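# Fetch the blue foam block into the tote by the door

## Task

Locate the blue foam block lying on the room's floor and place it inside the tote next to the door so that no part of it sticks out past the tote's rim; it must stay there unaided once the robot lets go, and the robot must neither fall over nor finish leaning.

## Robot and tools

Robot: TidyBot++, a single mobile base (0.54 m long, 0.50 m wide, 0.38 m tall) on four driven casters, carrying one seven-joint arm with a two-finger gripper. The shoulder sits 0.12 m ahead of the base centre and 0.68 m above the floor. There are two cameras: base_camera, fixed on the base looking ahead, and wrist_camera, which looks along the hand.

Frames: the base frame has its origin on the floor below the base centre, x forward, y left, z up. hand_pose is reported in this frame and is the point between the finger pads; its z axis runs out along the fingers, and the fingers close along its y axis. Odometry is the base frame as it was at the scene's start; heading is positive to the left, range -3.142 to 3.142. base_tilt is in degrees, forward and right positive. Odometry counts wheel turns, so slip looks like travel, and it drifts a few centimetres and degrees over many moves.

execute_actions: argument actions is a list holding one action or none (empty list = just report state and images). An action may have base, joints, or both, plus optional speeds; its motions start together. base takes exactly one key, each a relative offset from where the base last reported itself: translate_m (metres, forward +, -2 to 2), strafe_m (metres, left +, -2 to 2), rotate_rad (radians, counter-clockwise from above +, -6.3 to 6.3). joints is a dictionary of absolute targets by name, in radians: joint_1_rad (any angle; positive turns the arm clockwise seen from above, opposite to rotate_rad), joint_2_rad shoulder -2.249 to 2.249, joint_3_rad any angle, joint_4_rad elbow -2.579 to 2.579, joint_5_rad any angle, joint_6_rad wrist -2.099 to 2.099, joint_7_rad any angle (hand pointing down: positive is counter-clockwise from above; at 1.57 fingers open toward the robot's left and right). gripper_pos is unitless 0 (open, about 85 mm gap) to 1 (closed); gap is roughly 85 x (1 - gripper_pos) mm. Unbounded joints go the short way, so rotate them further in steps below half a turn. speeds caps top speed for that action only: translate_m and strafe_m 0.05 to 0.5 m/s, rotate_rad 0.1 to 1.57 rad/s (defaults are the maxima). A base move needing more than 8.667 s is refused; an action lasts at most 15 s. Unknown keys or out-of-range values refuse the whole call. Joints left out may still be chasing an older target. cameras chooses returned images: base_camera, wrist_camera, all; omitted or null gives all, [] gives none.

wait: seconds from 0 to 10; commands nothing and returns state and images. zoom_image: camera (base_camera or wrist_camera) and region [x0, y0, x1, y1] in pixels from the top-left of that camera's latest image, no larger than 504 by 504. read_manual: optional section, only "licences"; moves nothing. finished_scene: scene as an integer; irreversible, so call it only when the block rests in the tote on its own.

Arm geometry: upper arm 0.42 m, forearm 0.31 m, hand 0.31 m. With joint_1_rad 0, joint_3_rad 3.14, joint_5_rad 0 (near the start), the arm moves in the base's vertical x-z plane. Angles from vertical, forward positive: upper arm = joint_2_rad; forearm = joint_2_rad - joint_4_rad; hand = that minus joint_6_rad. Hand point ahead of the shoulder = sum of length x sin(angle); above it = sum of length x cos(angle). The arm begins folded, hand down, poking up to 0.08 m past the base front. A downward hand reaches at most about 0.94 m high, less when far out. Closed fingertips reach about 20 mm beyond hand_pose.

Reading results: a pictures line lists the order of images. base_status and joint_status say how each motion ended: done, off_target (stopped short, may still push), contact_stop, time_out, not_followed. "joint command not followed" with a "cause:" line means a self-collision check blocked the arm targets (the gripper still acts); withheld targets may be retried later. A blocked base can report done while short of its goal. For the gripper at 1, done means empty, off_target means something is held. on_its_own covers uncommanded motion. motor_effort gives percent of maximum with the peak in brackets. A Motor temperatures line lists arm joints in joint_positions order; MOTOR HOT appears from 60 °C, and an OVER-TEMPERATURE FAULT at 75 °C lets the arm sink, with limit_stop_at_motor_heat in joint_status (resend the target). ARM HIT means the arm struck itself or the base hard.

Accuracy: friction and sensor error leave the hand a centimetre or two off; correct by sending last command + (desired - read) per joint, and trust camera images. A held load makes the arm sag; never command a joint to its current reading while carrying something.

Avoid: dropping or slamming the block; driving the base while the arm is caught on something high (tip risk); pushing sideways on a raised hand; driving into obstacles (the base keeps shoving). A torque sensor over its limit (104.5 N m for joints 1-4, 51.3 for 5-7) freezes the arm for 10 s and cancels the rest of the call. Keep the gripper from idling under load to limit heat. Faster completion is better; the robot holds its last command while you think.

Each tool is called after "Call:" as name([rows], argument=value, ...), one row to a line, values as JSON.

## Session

Call:
execute_actions(actions=[])

Scene clock: 0.00 s.
Motor temperatures (°C, as the motors report them): [35 31 30 31 34 35 39]
base_odometry: x=+0.000 y=+0.000 heading=+0.000 (m, m, rad; odometry frame)
base_tilt: forward=-0.2 right=+0.2 (deg)
base_status: not commanded
joint_positions: joint_1_rad=+0.020 joint_2_rad=-0.303 joint_3_rad=+3.171 joint_4_rad=-2.538 joint_5_rad=+0.007 joint_6_rad=-0.897 joint_7_rad=+1.546 gripper_pos=+0.000
joint_status: not commanded
motor_effort: joint_1_rad=-2 joint_2_rad=-4 joint_3_rad=+0 joint_4_rad=+16 joint_5_rad=+0 joint_6_rad=+1 joint_7_rad=-1 (%)
hand_pose: x=+0.2443 y=-0.0055 z=+0.5786 quat_wxyz=(-0.002, +0.999, -0.034, +0.005) (m; base frame)
pictures: base_camera, wrist_camera
Images, in order (width x height): base_camera 644x364, wrist_camera 644x476.

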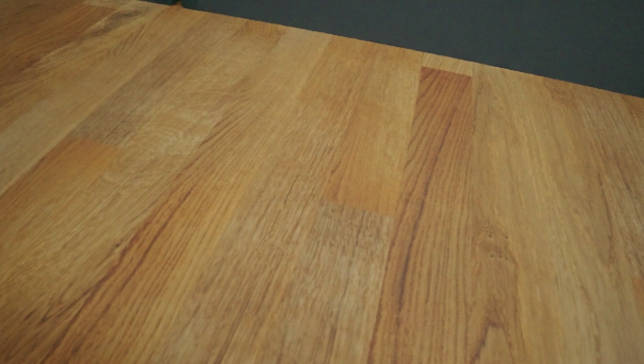

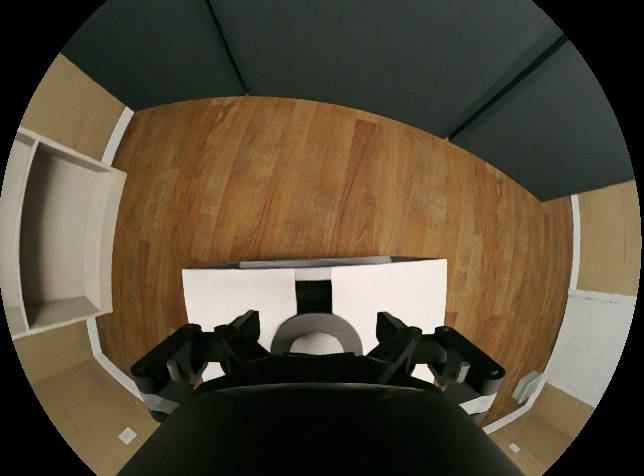

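Call:
execute_actions([
  {"base": {"rotate_rad": -0.28}, "joints": {"joint_1_rad": 1.2, "joint_3_rad": 3.14, "joint_6_rad": -0.2, "joint_7_rad": 1.59}},
])

Scene clock: 3.27 s.
Motor temperatures (°C, as the motors report them): [35 31 30 31 34 35 39]
base_odometry: x=+0.000 y=+0.000 heading=-0.279 (m, m, rad; odometry frame)
base_tilt: forward=-0.2 right=+0.1 (deg)
base_status: done
joint_positions: joint_1_rad=+1.185 joint_2_rad=-0.303 joint_3_rad=+3.153 joint_4_rad=-2.538 joint_5_rad=+0.007 joint_6_rad=-0.237 joint_7_rad=+1.546 gripper_pos=+0.000
joint_status: all done
motor_effort: joint_1_rad=-2(0) joint_2_rad=-6(6) joint_3_rad=+0(1) joint_4_rad=+17(17) joint_5_rad=+1(1) joint_6_rad=+6(5) joint_7_rad=+0(1) (%)
hand_pose: x=+0.2354 y=-0.2932 z=+0.6458 quat_wxyz=(+0.182, +0.775, -0.539, +0.274) (m; base frame)
pictures: base_camera, wrist_camera
Images, in order (width x height): base_camera 644x364, wrist_camera 644x476.

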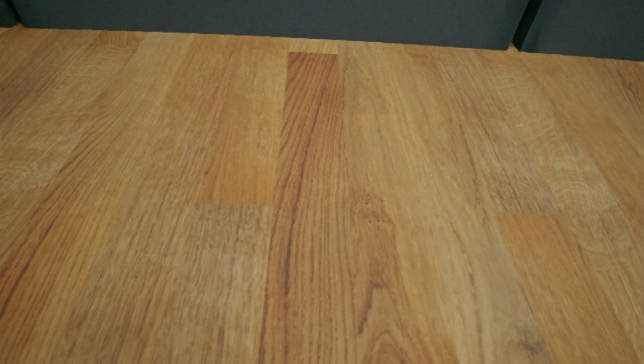

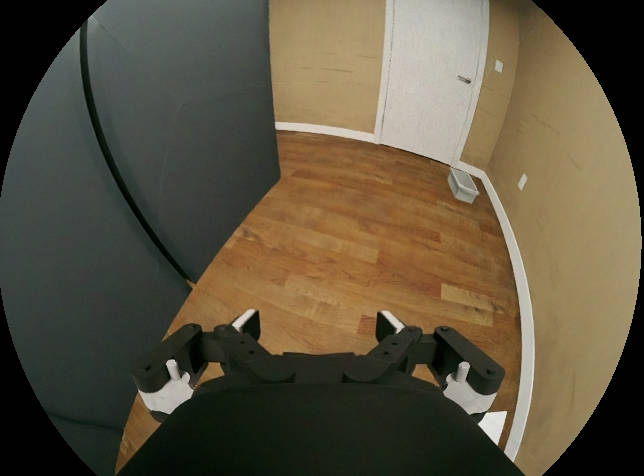

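Call:
execute_actions([
  {"base": {"strafe_m": -1.85}, "joints": {"joint_1_rad": -0.02, "joint_6_rad": -0.1}},
])

Scene clock: 9.10 s.
Motor temperatures (°C, as the motors report them): [35 31 30 31 34 35 39]
base_odometry: x=-0.513 y=-1.778 heading=-0.280 (m, m, rad; odometry frame)
base_tilt: forward=-0.2 right=+0.2 (deg)
base_status: done
joint_positions: joint_1_rad=-0.005 joint_2_rad=-0.303 joint_3_rad=+3.150 joint_4_rad=-2.538 joint_5_rad=+0.007 joint_6_rad=-0.139 joint_7_rad=+1.546 gripper_pos=+0.000
joint_status: all done
motor_effort: joint_1_rad=-2(2) joint_2_rad=-6(7) joint_3_rad=+0(1) joint_4_rad=+18(18) joint_5_rad=+0(1) joint_6_rad=+6(6) joint_7_rad=-1(0) (%)
hand_pose: x=+0.4574 y=+0.0001 z=+0.6660 quat_wxyz=(-0.003, +0.927, -0.010, +0.375) (m; base frame)
pictures: base_camera, wrist_camera
Images, in order (width x height): base_camera 644x364, wrist_camera 644x476.

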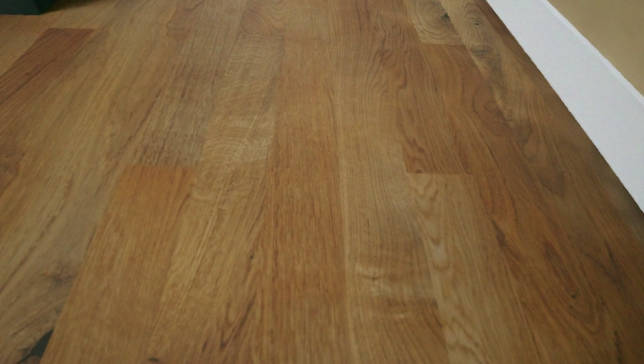

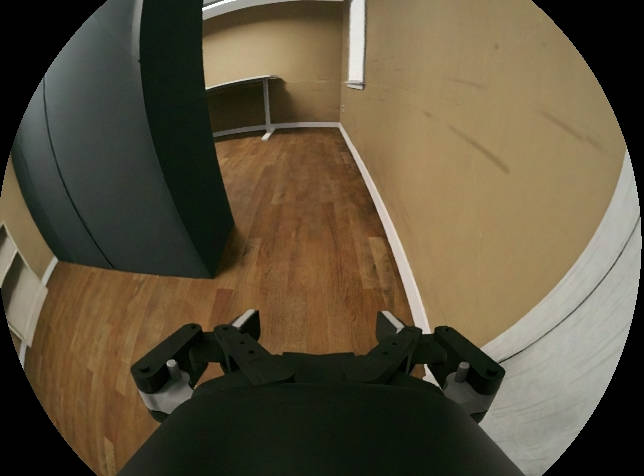

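Call:
execute_actions([
  {"base": {"translate_m": 2.0}, "joints": {"joint_1_rad": -0.5}},
])

Scene clock: 14.60 s.
Motor temperatures (°C, as the motors report them): [35 31 30 31 34 35 39]
base_odometry: x=+1.409 y=-2.333 heading=-0.281 (m, m, rad; odometry frame)
base_tilt: forward=-0.2 right=+0.1 (deg)
base_status: done
joint_positions: joint_1_rad=-0.485 joint_2_rad=-0.304 joint_3_rad=+3.148 joint_4_rad=-2.538 joint_5_rad=+0.007 joint_6_rad=-0.136 joint_7_rad=+1.546 gripper_pos=+0.000
joint_status: all done
motor_effort: joint_1_rad=-1(1) joint_2_rad=-6(8) joint_3_rad=+1(1) joint_4_rad=+18(18) joint_5_rad=+0(1) joint_6_rad=+6(6) joint_7_rad=+0(0) (%)
hand_pose: x=+0.4194 y=+0.1571 z=+0.6666 quat_wxyz=(-0.093, +0.902, +0.211, +0.365) (m; base frame)
pictures: base_camera, wrist_camera
Images, in order (width x height): base_camera 644x364, wrist_camera 644x476.

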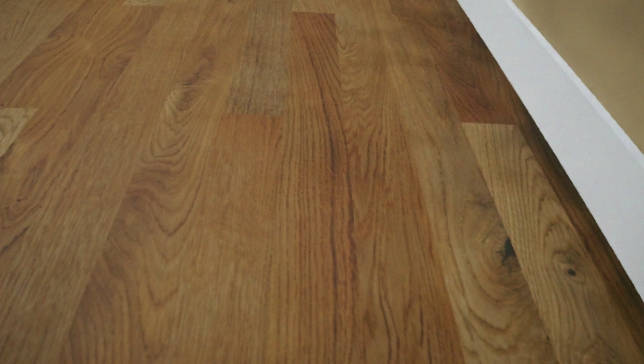

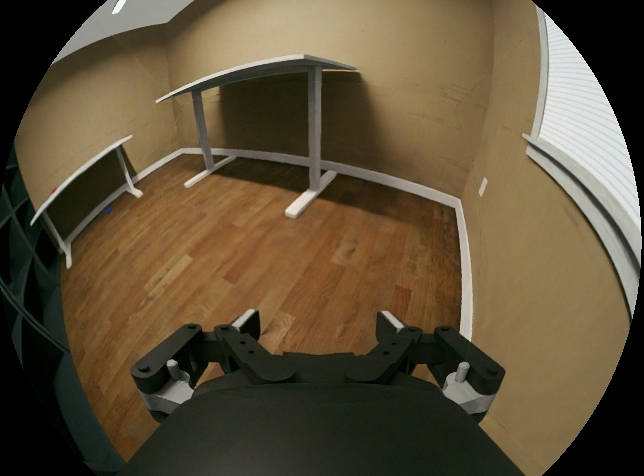

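Call:
execute_actions([
  {"base": {"strafe_m": 1.3}, "joints": {"joint_1_rad": 0.015}},
], cameras=[])

Call:
execute_actions([
  {"base": {"rotate_rad": 1.6}},
])

Scene clock: 18.97 s.
Motor temperatures (°C, as the motors report them): [35 31 30 31 34 35 39]
base_odometry: x=+1.770 y=-1.084 heading=-0.282 (m, m, rad; odometry frame)
base_tilt: forward=-0.2 right=+0.1 (deg)
base_status: done
joint_positions: joint_1_rad=+0.000 joint_2_rad=-0.304 joint_3_rad=+3.147 joint_4_rad=-2.538 joint_5_rad=+0.007 joint_6_rad=-0.136 joint_7_rad=+1.546 gripper_pos=+0.000
joint_status: all done
motor_effort: joint_1_rad=-2(2) joint_2_rad=-6(6) joint_3_rad=+1(2) joint_4_rad=+18(18) joint_5_rad=+0(0) joint_6_rad=+6(6) joint_7_rad=+0(0) (%)
hand_pose: x=+0.4580 y=-0.0006 z=+0.6666 quat_wxyz=(-0.003, +0.926, -0.011, +0.376) (m; base frame)
pictures: none
No camera images: the call's "cameras" was empty. Leave "cameras" out to get every camera's image.

Scene clock: 21.27 s.
Motor temperatures (°C, as the motors report them): [35 31 30 31 34 35 39]
base_odometry: x=+1.770 y=-1.084 heading=+1.318 (m, m, rad; odometry frame)
base_tilt: forward=-0.2 right=+0.1 (deg)
base_status: done
joint_positions: joint_1_rad=+0.001 joint_2_rad=-0.304 joint_3_rad=+3.145 joint_4_rad=-2.538 joint_5_rad=+0.007 joint_6_rad=-0.136 joint_7_rad=+1.546 gripper_pos=+0.000
joint_status: not commanded
motor_effort: joint_1_rad=-2(3) joint_2_rad=-6(7) joint_3_rad=+0(1) joint_4_rad=+17(18) joint_5_rad=+0(0) joint_6_rad=+6(6) joint_7_rad=-1(0) (%)
hand_pose: x=+0.4581 y=-0.0005 z=+0.6667 quat_wxyz=(-0.002, +0.926, -0.010, +0.376) (m; base frame)
pictures: base_camera, wrist_camera
Images, in order (width x height): base_camera 644x364, wrist_camera 644x476.

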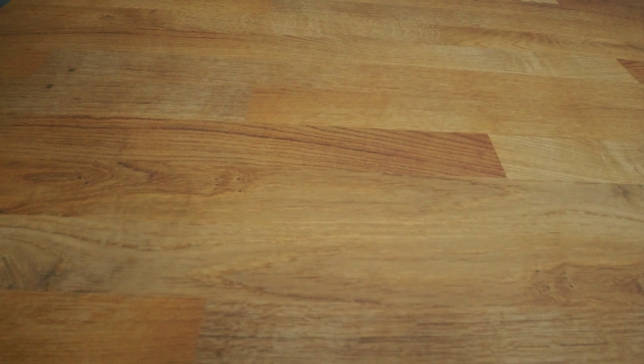

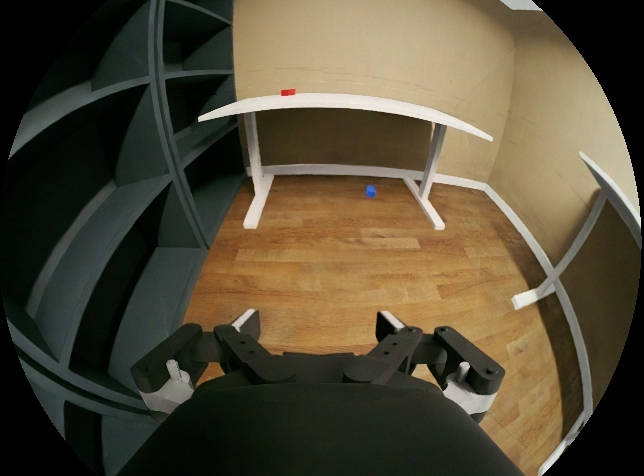

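Call:
execute_actions([
  {"base": {"strafe_m": -0.45}, "joints": {"joint_2_rad": 1.715, "joint_4_rad": -0.652, "joint_6_rad": -0.80, "joint_7_rad": 1.6}},
], cameras=[])

Call:
execute_actions([
  {"base": {"translate_m": 0.6}},
])

Scene clock: 25.00 s.
Motor temperatures (°C, as the motors report them): [35 31 30 31 34 35 39]
base_odometry: x=+2.206 y=-1.196 heading=+1.319 (m, m, rad; odometry frame)
base_tilt: forward=-0.2 right=+0.2 (deg)
base_status: done
joint_positions: joint_1_rad=+0.010 joint_2_rad=+1.711 joint_3_rad=+3.145 joint_4_rad=-0.672 joint_5_rad=+0.007 joint_6_rad=-0.762 joint_7_rad=+1.554 gripper_pos=+0.000
joint_status: all done
motor_effort: joint_1_rad=-1(4) joint_2_rad=-47(50) joint_3_rad=-1(1) joint_4_rad=+11(18) joint_5_rad=+0(1) joint_6_rad=+0(6) joint_7_rad=+0(0) (%)
hand_pose: x=+0.7509 y=-0.0080 z=+0.0838 quat_wxyz=(+0.004, +1.000, -0.010, -0.002) (m; base frame)
pictures: none
No camera images: the call's "cameras" was empty. Leave "cameras" out to get every camera's image.

Scene clock: 27.57 s.
Motor temperatures (°C, as the motors report them): [35 31 30 31 34 35 39]
base_odometry: x=+2.356 y=-0.615 heading=+1.318 (m, m, rad; odometry frame)
base_tilt: forward=-0.2 right=+0.1 (deg)
base_status: done
joint_positions: joint_1_rad=+0.010 joint_2_rad=+1.711 joint_3_rad=+3.145 joint_4_rad=-0.665 joint_5_rad=+0.007 joint_6_rad=-0.765 joint_7_rad=+1.554 gripper_pos=+0.000
joint_status: not commanded
motor_effort: joint_1_rad=-2(1) joint_2_rad=-47(49) joint_3_rad=-1(1) joint_4_rad=+11(13) joint_5_rad=+0(1) joint_6_rad=+0(1) joint_7_rad=+0(0) (%)
hand_pose: x=+0.7533 y=-0.0080 z=+0.0849 quat_wxyz=(+0.004, +1.000, -0.010, +0.000) (m; base frame)
pictures: base_camera, wrist_camera
Images, in order (width x height): base_camera 644x364, wrist_camera 644x476.

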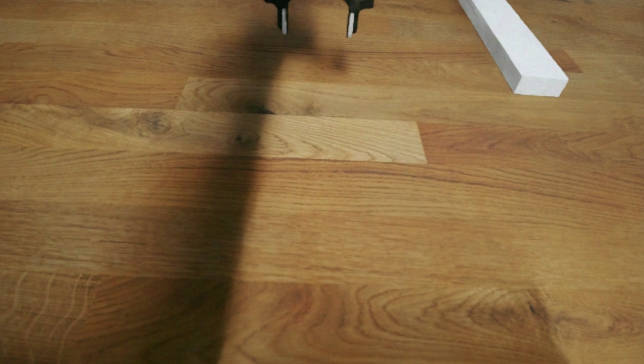

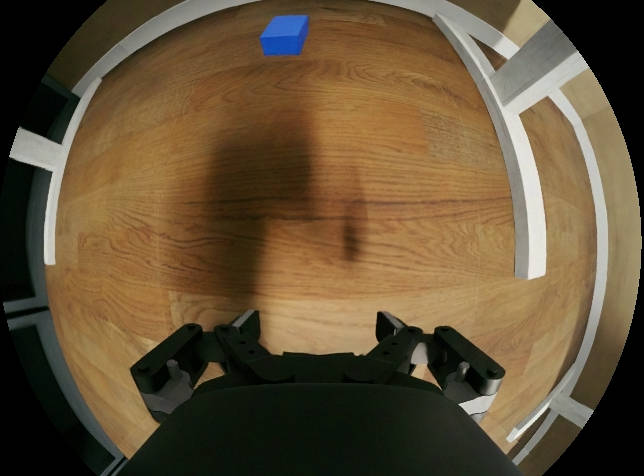

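Call:
execute_actions([
  {"base": {"strafe_m": 0.07}, "joints": {"joint_2_rad": 1.772, "joint_4_rad": -0.592, "joint_6_rad": -0.292}},
], cameras=[])

Call:
execute_actions([
  {"base": {"translate_m": 0.3}, "speeds": {"translate_m": 0.3}},
])

Scene clock: 29.93 s.
Motor temperatures (°C, as the motors report them): [35 31 30 31 34 35 39]
base_odometry: x=+2.288 y=-0.597 heading=+1.318 (m, m, rad; odometry frame)
base_tilt: forward=-0.2 right=+0.1 (deg)
base_status: done
joint_positions: joint_1_rad=+0.009 joint_2_rad=+1.764 joint_3_rad=+3.143 joint_4_rad=-0.605 joint_5_rad=+0.007 joint_6_rad=-0.307 joint_7_rad=+1.555 gripper_pos=+0.000
joint_status: all done
motor_effort: joint_1_rad=-2(4) joint_2_rad=-49(49) joint_3_rad=-1(2) joint_4_rad=+14(15) joint_5_rad=+0(0) joint_6_rad=+4(4) joint_7_rad=+0(0) (%)
hand_pose: x=+0.8909 y=-0.0067 z=+0.0975 quat_wxyz=(+0.002, +0.973, -0.009, +0.230) (m; base frame)
pictures: none
No camera images: the call's "cameras" was empty. Leave "cameras" out to get every camera's image.

Scene clock: 31.90 s.
Motor temperatures (°C, as the motors report them): [35 31 30 31 34 35 39]
base_odometry: x=+2.363 y=-0.306 heading=+1.319 (m, m, rad; odometry frame)
base_tilt: forward=-0.2 right=+0.1 (deg)
base_status: done
joint_positions: joint_1_rad=+0.009 joint_2_rad=+1.767 joint_3_rad=+3.143 joint_4_rad=-0.603 joint_5_rad=+0.007 joint_6_rad=-0.307 joint_7_rad=+1.555 gripper_pos=+0.000
joint_status: not commanded
motor_effort: joint_1_rad=-1(1) joint_2_rad=-48(51) joint_3_rad=-1(1) joint_4_rad=+14(16) joint_5_rad=+1(0) joint_6_rad=+4(5) joint_7_rad=+1(1) (%)
hand_pose: x=+0.8902 y=-0.0067 z=+0.0962 quat_wxyz=(+0.002, +0.973, -0.009, +0.230) (m; base frame)
pictures: base_camera, wrist_camera
Images, in order (width x height): base_camera 644x364, wrist_camera 644x476.

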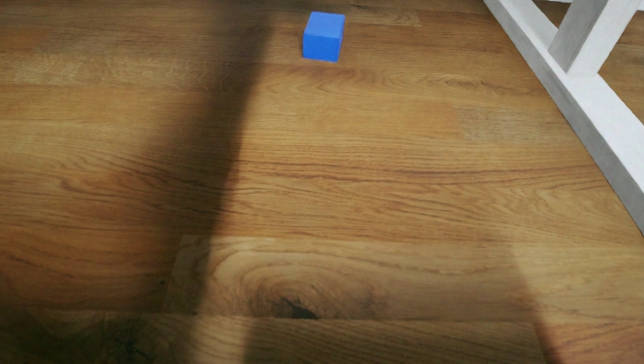

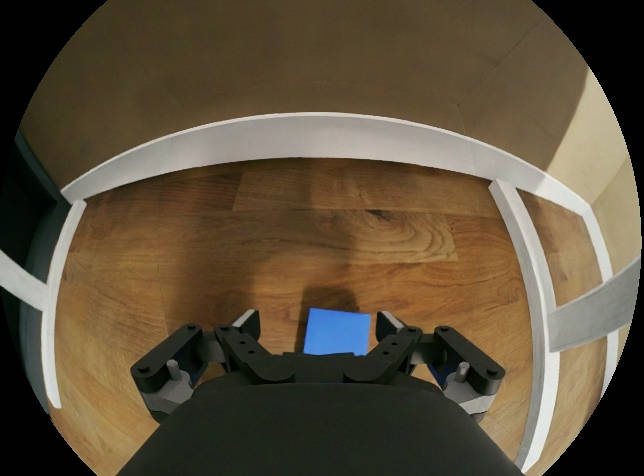

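Call:
execute_actions([
  {"base": {"translate_m": -0.05}, "joints": {"joint_1_rad": 0.048, "joint_7_rad": 1.44}},
])

Scene clock: 33.33 s.
Motor temperatures (°C, as the motors report them): [35 31 30 31 34 35 39]
base_odometry: x=+2.350 y=-0.355 heading=+1.318 (m, m, rad; odometry frame)
base_tilt: forward=-0.2 right=+0.1 (deg)
base_status: done
joint_positions: joint_1_rad=+0.039 joint_2_rad=+1.770 joint_3_rad=+3.143 joint_4_rad=-0.603 joint_5_rad=+0.007 joint_6_rad=-0.307 joint_7_rad=+1.476 gripper_pos=+0.000
joint_status: all done
motor_effort: joint_1_rad=-2(2) joint_2_rad=-49(51) joint_3_rad=-1(1) joint_4_rad=+14(15) joint_5_rad=+1(1) joint_6_rad=+4(5) joint_7_rad=+0(1) (%)
hand_pose: x=+0.8880 y=-0.0301 z=+0.0939 quat_wxyz=(-0.004, +0.972, -0.062, +0.229) (m; base frame)
pictures: base_camera, wrist_camera
Images, in order (width x height): base_camera 644x364, wrist_camera 644x476.

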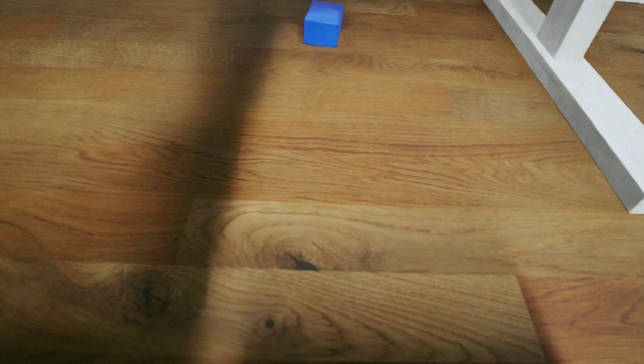

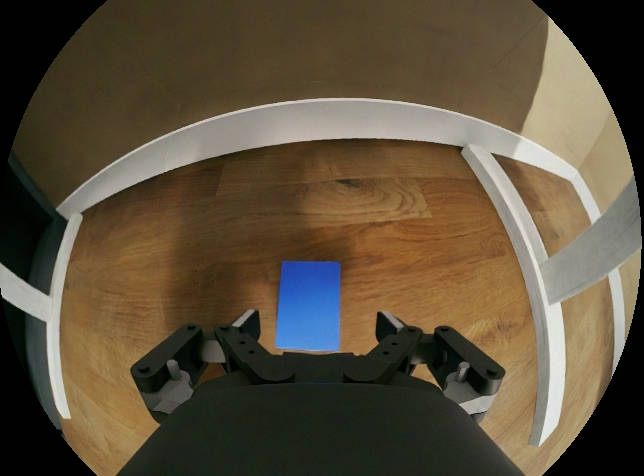

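Call:
execute_actions([
  {"joints": {"joint_1_rad": 0.013, "joint_2_rad": 1.915, "joint_4_rad": -0.443}},
])

Scene clock: 35.60 s.
Motor temperatures (°C, as the motors report them): [35 31 30 31 34 35 39]
base_odometry: x=+2.350 y=-0.355 heading=+1.318 (m, m, rad; odometry frame)
base_tilt: forward=-0.2 right=+0.1 (deg)
base_status: not commanded
joint_positions: joint_1_rad=+0.028 joint_2_rad=+1.918 joint_3_rad=+3.143 joint_4_rad=-0.459 joint_5_rad=+0.007 joint_6_rad=-0.307 joint_7_rad=+1.476 gripper_pos=+0.000
joint_status: all done
motor_effort: joint_1_rad=-2(4) joint_2_rad=-47(51) joint_3_rad=-1(0) joint_4_rad=+14(16) joint_5_rad=+0(0) joint_6_rad=+4(4) joint_7_rad=+0(0) (%)
hand_pose: x=+0.8694 y=-0.0207 z=+0.0325 quat_wxyz=(-0.005, +0.972, -0.056, +0.227) (m; base frame)
pictures: base_camera, wrist_camera
Images, in order (width x height): base_camera 644x364, wrist_camera 644x476.

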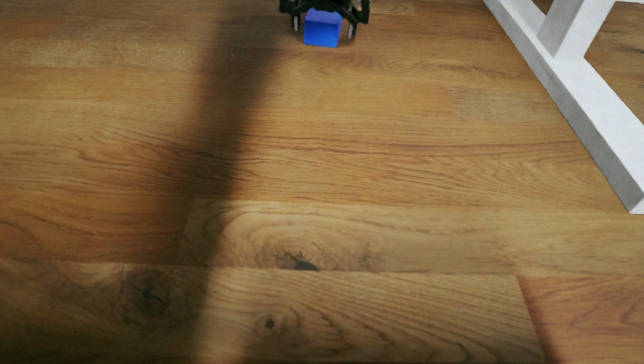

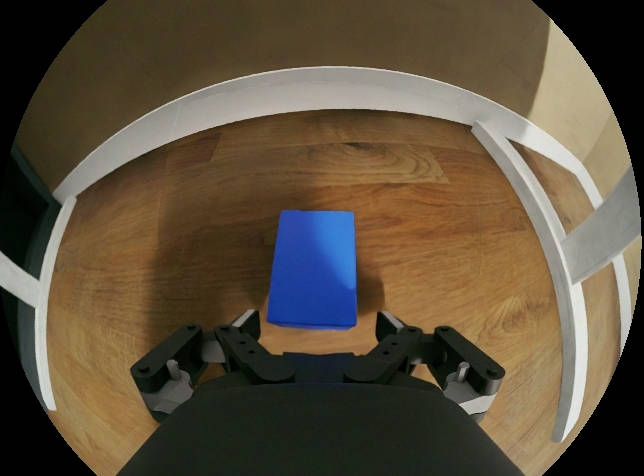

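Call:
execute_actions([
  {"base": {"translate_m": 0.03}},
], cameras=[])

Call:
execute_actions([
  {"joints": {"gripper_pos": 1.0}},
], cameras=["wrist_camera"])

Scene clock: 36.77 s.
Motor temperatures (°C, as the motors report them): [35 31 30 31 34 35 39]
base_odometry: x=+2.358 y=-0.325 heading=+1.318 (m, m, rad; odometry frame)
base_tilt: forward=-0.2 right=+0.1 (deg)
base_status: done
joint_positions: joint_1_rad=+0.028 joint_2_rad=+1.914 joint_3_rad=+3.143 joint_4_rad=-0.454 joint_5_rad=+0.007 joint_6_rad=-0.307 joint_7_rad=+1.476 gripper_pos=+0.000
joint_status: not commanded
motor_effort: joint_1_rad=-1(4) joint_2_rad=-47(49) joint_3_rad=+0(1) joint_4_rad=+14(15) joint_5_rad=+1(1) joint_6_rad=+4(5) joint_7_rad=-1(1) (%)
hand_pose: x=+0.8742 y=-0.0208 z=+0.0370 quat_wxyz=(-0.005, +0.971, -0.056, +0.231) (m; base frame)
pictures: none
No camera images: the call's "cameras" was empty. Leave "cameras" out to get every camera's image.

Scene clock: 37.87 s.
Motor temperatures (°C, as the motors report them): [35 31 30 31 34 35 39]
base_odometry: x=+2.358 y=-0.326 heading=+1.318 (m, m, rad; odometry frame)
base_tilt: forward=-0.2 right=+0.2 (deg)
base_status: not commanded
joint_positions: joint_1_rad=+0.028 joint_2_rad=+1.912 joint_3_rad=+3.143 joint_4_rad=-0.454 joint_5_rad=+0.007 joint_6_rad=-0.307 joint_7_rad=+1.476 gripper_pos=+0.409
joint_status: gripper_pos off_target (ended at +0.409, target +1.000)
motor_effort: joint_1_rad=-1(1) joint_2_rad=-47(48) joint_3_rad=+0(1) joint_4_rad=+14(15) joint_5_rad=+0(0) joint_6_rad=+4(4) joint_7_rad=+0(0) (%)
hand_pose: x=+0.8757 y=-0.0208 z=+0.0387 quat_wxyz=(-0.005, +0.971, -0.056, +0.232) (m; base frame)
pictures: wrist_camera
Images, in order (width x height): wrist_camera 644x476.

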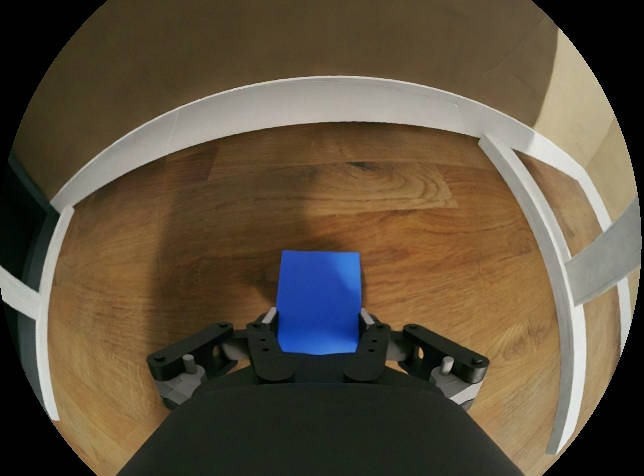

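Call:
execute_actions([
  {"base": {"translate_m": -1.95}, "joints": {"joint_2_rad": 1.79, "joint_4_rad": -0.59}},
], cameras=[])

Call:
execute_actions([
  {"base": {"rotate_rad": 1.575}, "joints": {"joint_1_rad": 0.0, "joint_2_rad": 0.5, "joint_4_rad": -2.1, "joint_6_rad": -0.1, "joint_7_rad": 1.6}},
])

Scene clock: 43.77 s.
Motor temperatures (°C, as the motors report them): [35 32 30 31 34 35 39]
base_odometry: x=+1.873 y=-2.214 heading=+1.319 (m, m, rad; odometry frame)
base_tilt: forward=-0.2 right=+0.2 (deg)
base_status: done
joint_positions: joint_1_rad=+0.025 joint_2_rad=+1.796 joint_3_rad=+3.143 joint_4_rad=-0.579 joint_5_rad=+0.007 joint_6_rad=-0.307 joint_7_rad=+1.476 gripper_pos=+0.409
joint_status: all done
motor_effort: joint_1_rad=-2(5) joint_2_rad=-49(51) joint_3_rad=-1(1) joint_4_rad=+15(17) joint_5_rad=+0(1) joint_6_rad=+4(5) joint_7_rad=-1(0) (%)
hand_pose: x=+0.8850 y=-0.0189 z=+0.0823 quat_wxyz=(-0.005, +0.972, -0.055, +0.228) (m; base frame)
pictures: none
No camera images: the call's "cameras" was empty. Leave "cameras" out to get every camera's image.

Scene clock: 46.50 s.
Motor temperatures (°C, as the motors report them): [35 32 30 31 34 35 39]
base_odometry: x=+1.873 y=-2.214 heading=+2.894 (m, m, rad; odometry frame)
base_tilt: forward=-0.2 right=+0.2 (deg)
base_status: done
joint_positions: joint_1_rad=-0.013 joint_2_rad=+0.510 joint_3_rad=+3.131 joint_4_rad=-2.085 joint_5_rad=+0.007 joint_6_rad=-0.140 joint_7_rad=+1.555 gripper_pos=+0.409
joint_status: all done
motor_effort: joint_1_rad=-1(10) joint_2_rad=-28(50) joint_3_rad=+0(5) joint_4_rad=+12(14) joint_5_rad=+0(1) joint_6_rad=+4(5) joint_7_rad=-1(0) (%)
hand_pose: x=+0.6107 y=+0.0132 z=+0.4947 quat_wxyz=(-0.005, +0.979, +0.006, +0.202) (m; base frame)
pictures: base_camera, wrist_camera
Images, in order (width x height): base_camera 644x364, wrist_camera 644x476.

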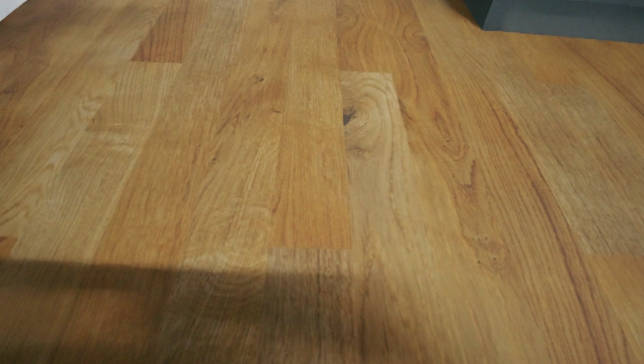

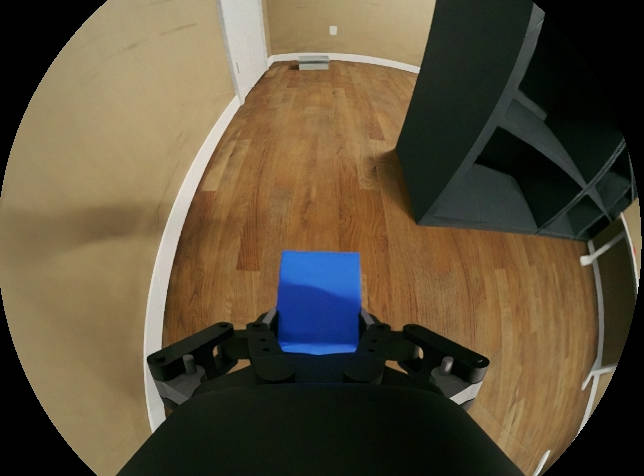

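Call:
execute_actions([
  {"base": {"translate_m": 2.0}, "joints": {"joint_2_rad": 1.218, "joint_4_rad": -1.587, "joint_6_rad": 0.167}},
])

Scene clock: 52.27 s.
Motor temperatures (°C, as the motors report them): [35 32 30 31 34 35 39]
base_odometry: x=-0.067 y=-1.727 heading=+2.894 (m, m, rad; odometry frame)
base_tilt: forward=-0.2 right=+0.1 (deg)
base_status: done
joint_positions: joint_1_rad=-0.013 joint_2_rad=+1.217 joint_3_rad=+3.131 joint_4_rad=-1.600 joint_5_rad=+0.007 joint_6_rad=+0.131 joint_7_rad=+1.555 gripper_pos=+0.409
joint_status: all done
motor_effort: joint_1_rad=-1(2) joint_2_rad=-42(43) joint_3_rad=-1(1) joint_4_rad=+8(13) joint_5_rad=+0(0) joint_6_rad=+4(5) joint_7_rad=+0(1) (%)
hand_pose: x=+0.7508 y=+0.0167 z=+0.2504 quat_wxyz=(-0.008, +0.974, +0.003, +0.226) (m; base frame)
pictures: base_camera, wrist_camera
Images, in order (width x height): base_camera 644x364, wrist_camera 644x476.

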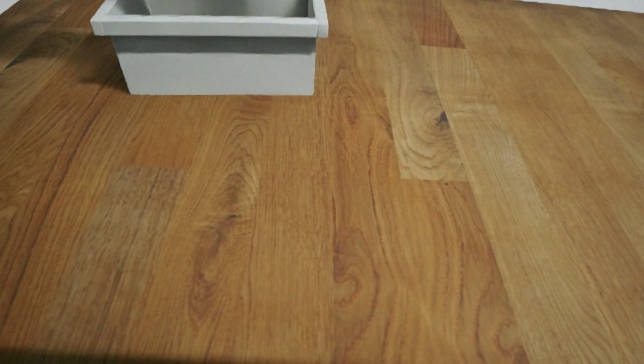

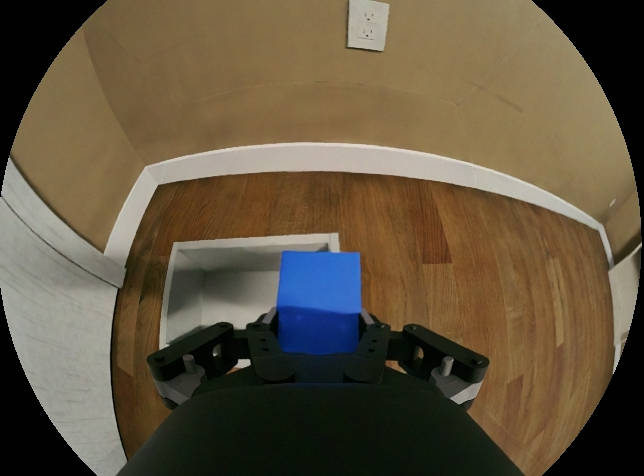

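Call:
execute_actions([
  {"base": {"strafe_m": 0.135}, "joints": {"joint_2_rad": 1.28, "joint_4_rad": -1.524}},
])

Scene clock: 54.53 s.
Motor temperatures (°C, as the motors report them): [35 32 30 31 34 35 39]
base_odometry: x=-0.100 y=-1.858 heading=+2.894 (m, m, rad; odometry frame)
base_tilt: forward=-0.2 right=+0.1 (deg)
base_status: done
joint_positions: joint_1_rad=-0.010 joint_2_rad=+1.276 joint_3_rad=+3.135 joint_4_rad=-1.538 joint_5_rad=+0.007 joint_6_rad=+0.131 joint_7_rad=+1.555 gripper_pos=+0.409
joint_status: all done
motor_effort: joint_1_rad=-2(2) joint_2_rad=-42(45) joint_3_rad=-1(2) joint_4_rad=+8(9) joint_5_rad=+0(0) joint_6_rad=+4(4) joint_7_rad=-1(0) (%)
hand_pose: x=+0.7608 y=+0.0118 z=+0.2276 quat_wxyz=(-0.006, +0.974, +0.001, +0.228) (m; base frame)
pictures: base_camera, wrist_camera
Images, in order (width x height): base_camera 644x364, wrist_camera 644x476.

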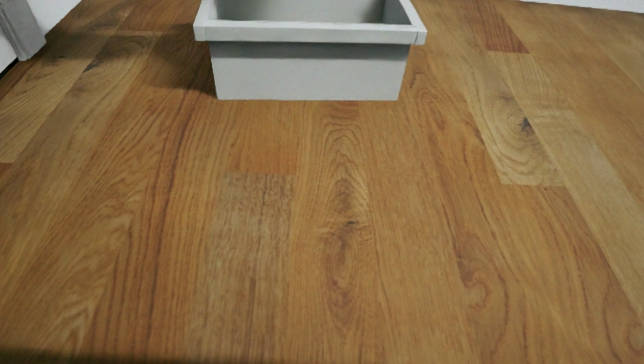

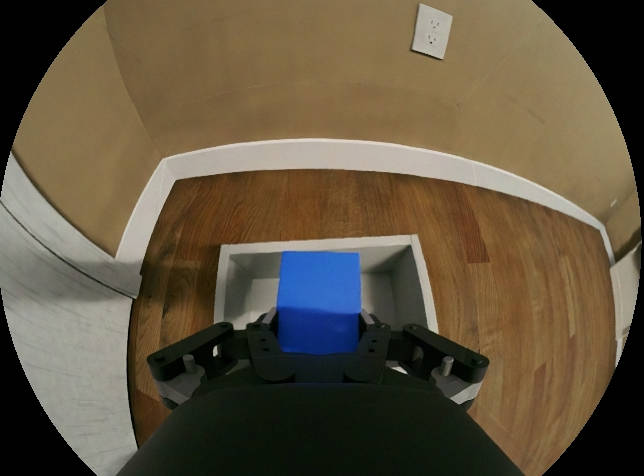

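Call:
execute_actions([
  {"joints": {"joint_2_rad": 1.70, "joint_4_rad": -1.10}},
])

Scene clock: 56.83 s.
Motor temperatures (°C, as the motors report them): [35 32 30 31 34 35 39]
base_odometry: x=-0.100 y=-1.858 heading=+2.894 (m, m, rad; odometry frame)
base_tilt: forward=-0.2 right=+0.1 (deg)
base_status: not commanded
joint_positions: joint_1_rad=-0.010 joint_2_rad=+1.701 joint_3_rad=+3.135 joint_4_rad=-1.119 joint_5_rad=+0.007 joint_6_rad=+0.131 joint_7_rad=+1.555 gripper_pos=+0.409
joint_status: all done
motor_effort: joint_1_rad=-2(2) joint_2_rad=-44(46) joint_3_rad=-1(1) joint_4_rad=+8(9) joint_5_rad=+1(0) joint_6_rad=+4(5) joint_7_rad=-1(0) (%)
hand_pose: x=+0.7722 y=+0.0114 z=+0.0495 quat_wxyz=(-0.006, +0.974, -0.001, +0.225) (m; base frame)
pictures: base_camera, wrist_camera
Images, in order (width x height): base_camera 644x364, wrist_camera 644x476.

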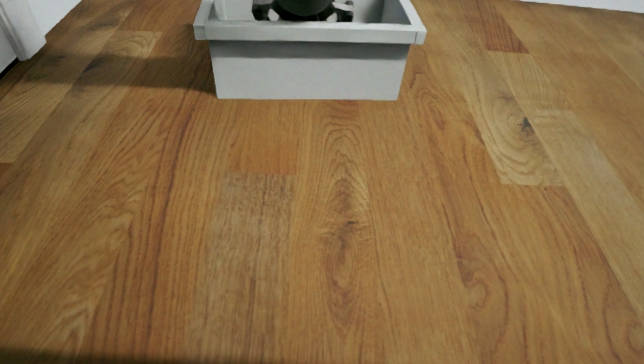

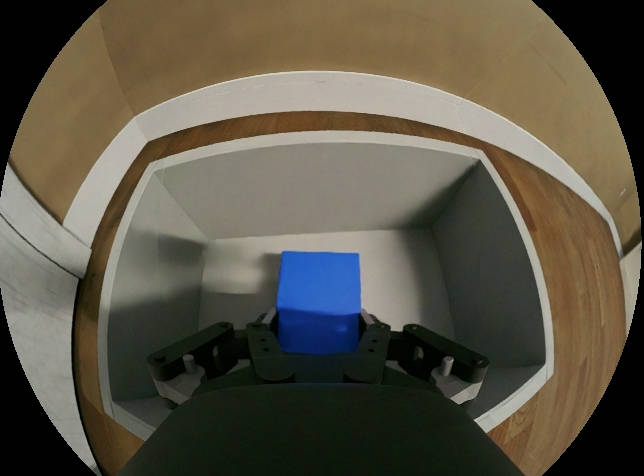

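Call:
execute_actions([
  {"joints": {"gripper_pos": 0.0}},
], cameras=[])

Call:
execute_actions([
  {"joints": {"joint_2_rad": 1.3, "joint_4_rad": -1.53}},
])

Scene clock: 58.07 s.
Motor temperatures (°C, as the motors report them): [35 32 30 31 34 35 39]
base_odometry: x=-0.100 y=-1.858 heading=+2.894 (m, m, rad; odometry frame)
base_tilt: forward=-0.2 right=+0.1 (deg)
base_status: not commanded
joint_positions: joint_1_rad=-0.010 joint_2_rad=+1.701 joint_3_rad=+3.135 joint_4_rad=-1.119 joint_5_rad=+0.007 joint_6_rad=+0.131 joint_7_rad=+1.555 gripper_pos=+0.000
joint_status: all done
motor_effort: joint_1_rad=-1(0) joint_2_rad=-43(44) joint_3_rad=-1(1) joint_4_rad=+8(8) joint_5_rad=+0(0) joint_6_rad=+4(4) joint_7_rad=-1(1) (%)
hand_pose: x=+0.7722 y=+0.0114 z=+0.0495 quat_wxyz=(-0.006, +0.974, -0.001, +0.225) (m; base frame)
pictures: none
No camera images: the call's "cameras" was empty. Leave "cameras" out to get every camera's image.

Scene clock: 59.70 s.
Motor temperatures (°C, as the motors report them): [35 32 30 31 34 35 39]
base_odometry: x=-0.100 y=-1.858 heading=+2.894 (m, m, rad; odometry frame)
base_tilt: forward=-0.2 right=+0.1 (deg)
base_status: not commanded
joint_positions: joint_1_rad=-0.010 joint_2_rad=+1.303 joint_3_rad=+3.135 joint_4_rad=-1.511 joint_5_rad=+0.007 joint_6_rad=+0.131 joint_7_rad=+1.555 gripper_pos=+0.000
joint_status: all done
motor_effort: joint_1_rad=-1(2) joint_2_rad=-43(46) joint_3_rad=-1(1) joint_4_rad=+8(9) joint_5_rad=+0(0) joint_6_rad=+4(4) joint_7_rad=+0(0) (%)
hand_pose: x=+0.7638 y=+0.0118 z=+0.2167 quat_wxyz=(-0.006, +0.974, +0.001, +0.228) (m; base frame)
pictures: base_camera, wrist_camera
Images, in order (width x height): base_camera 644x364, wrist_camera 644x476.

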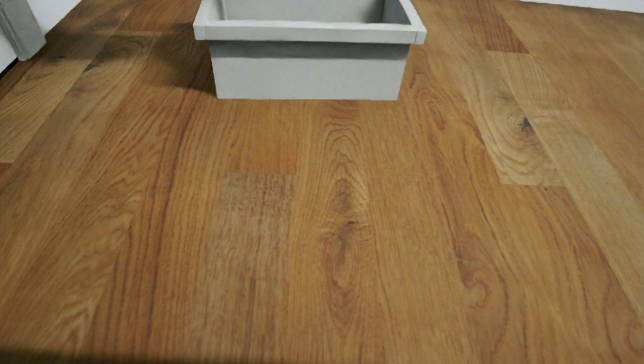

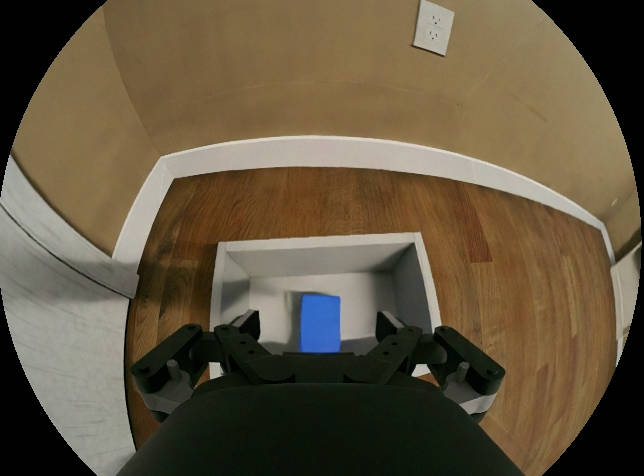

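Call:
finished_scene(scene=2)

The scene is finished: the task was done.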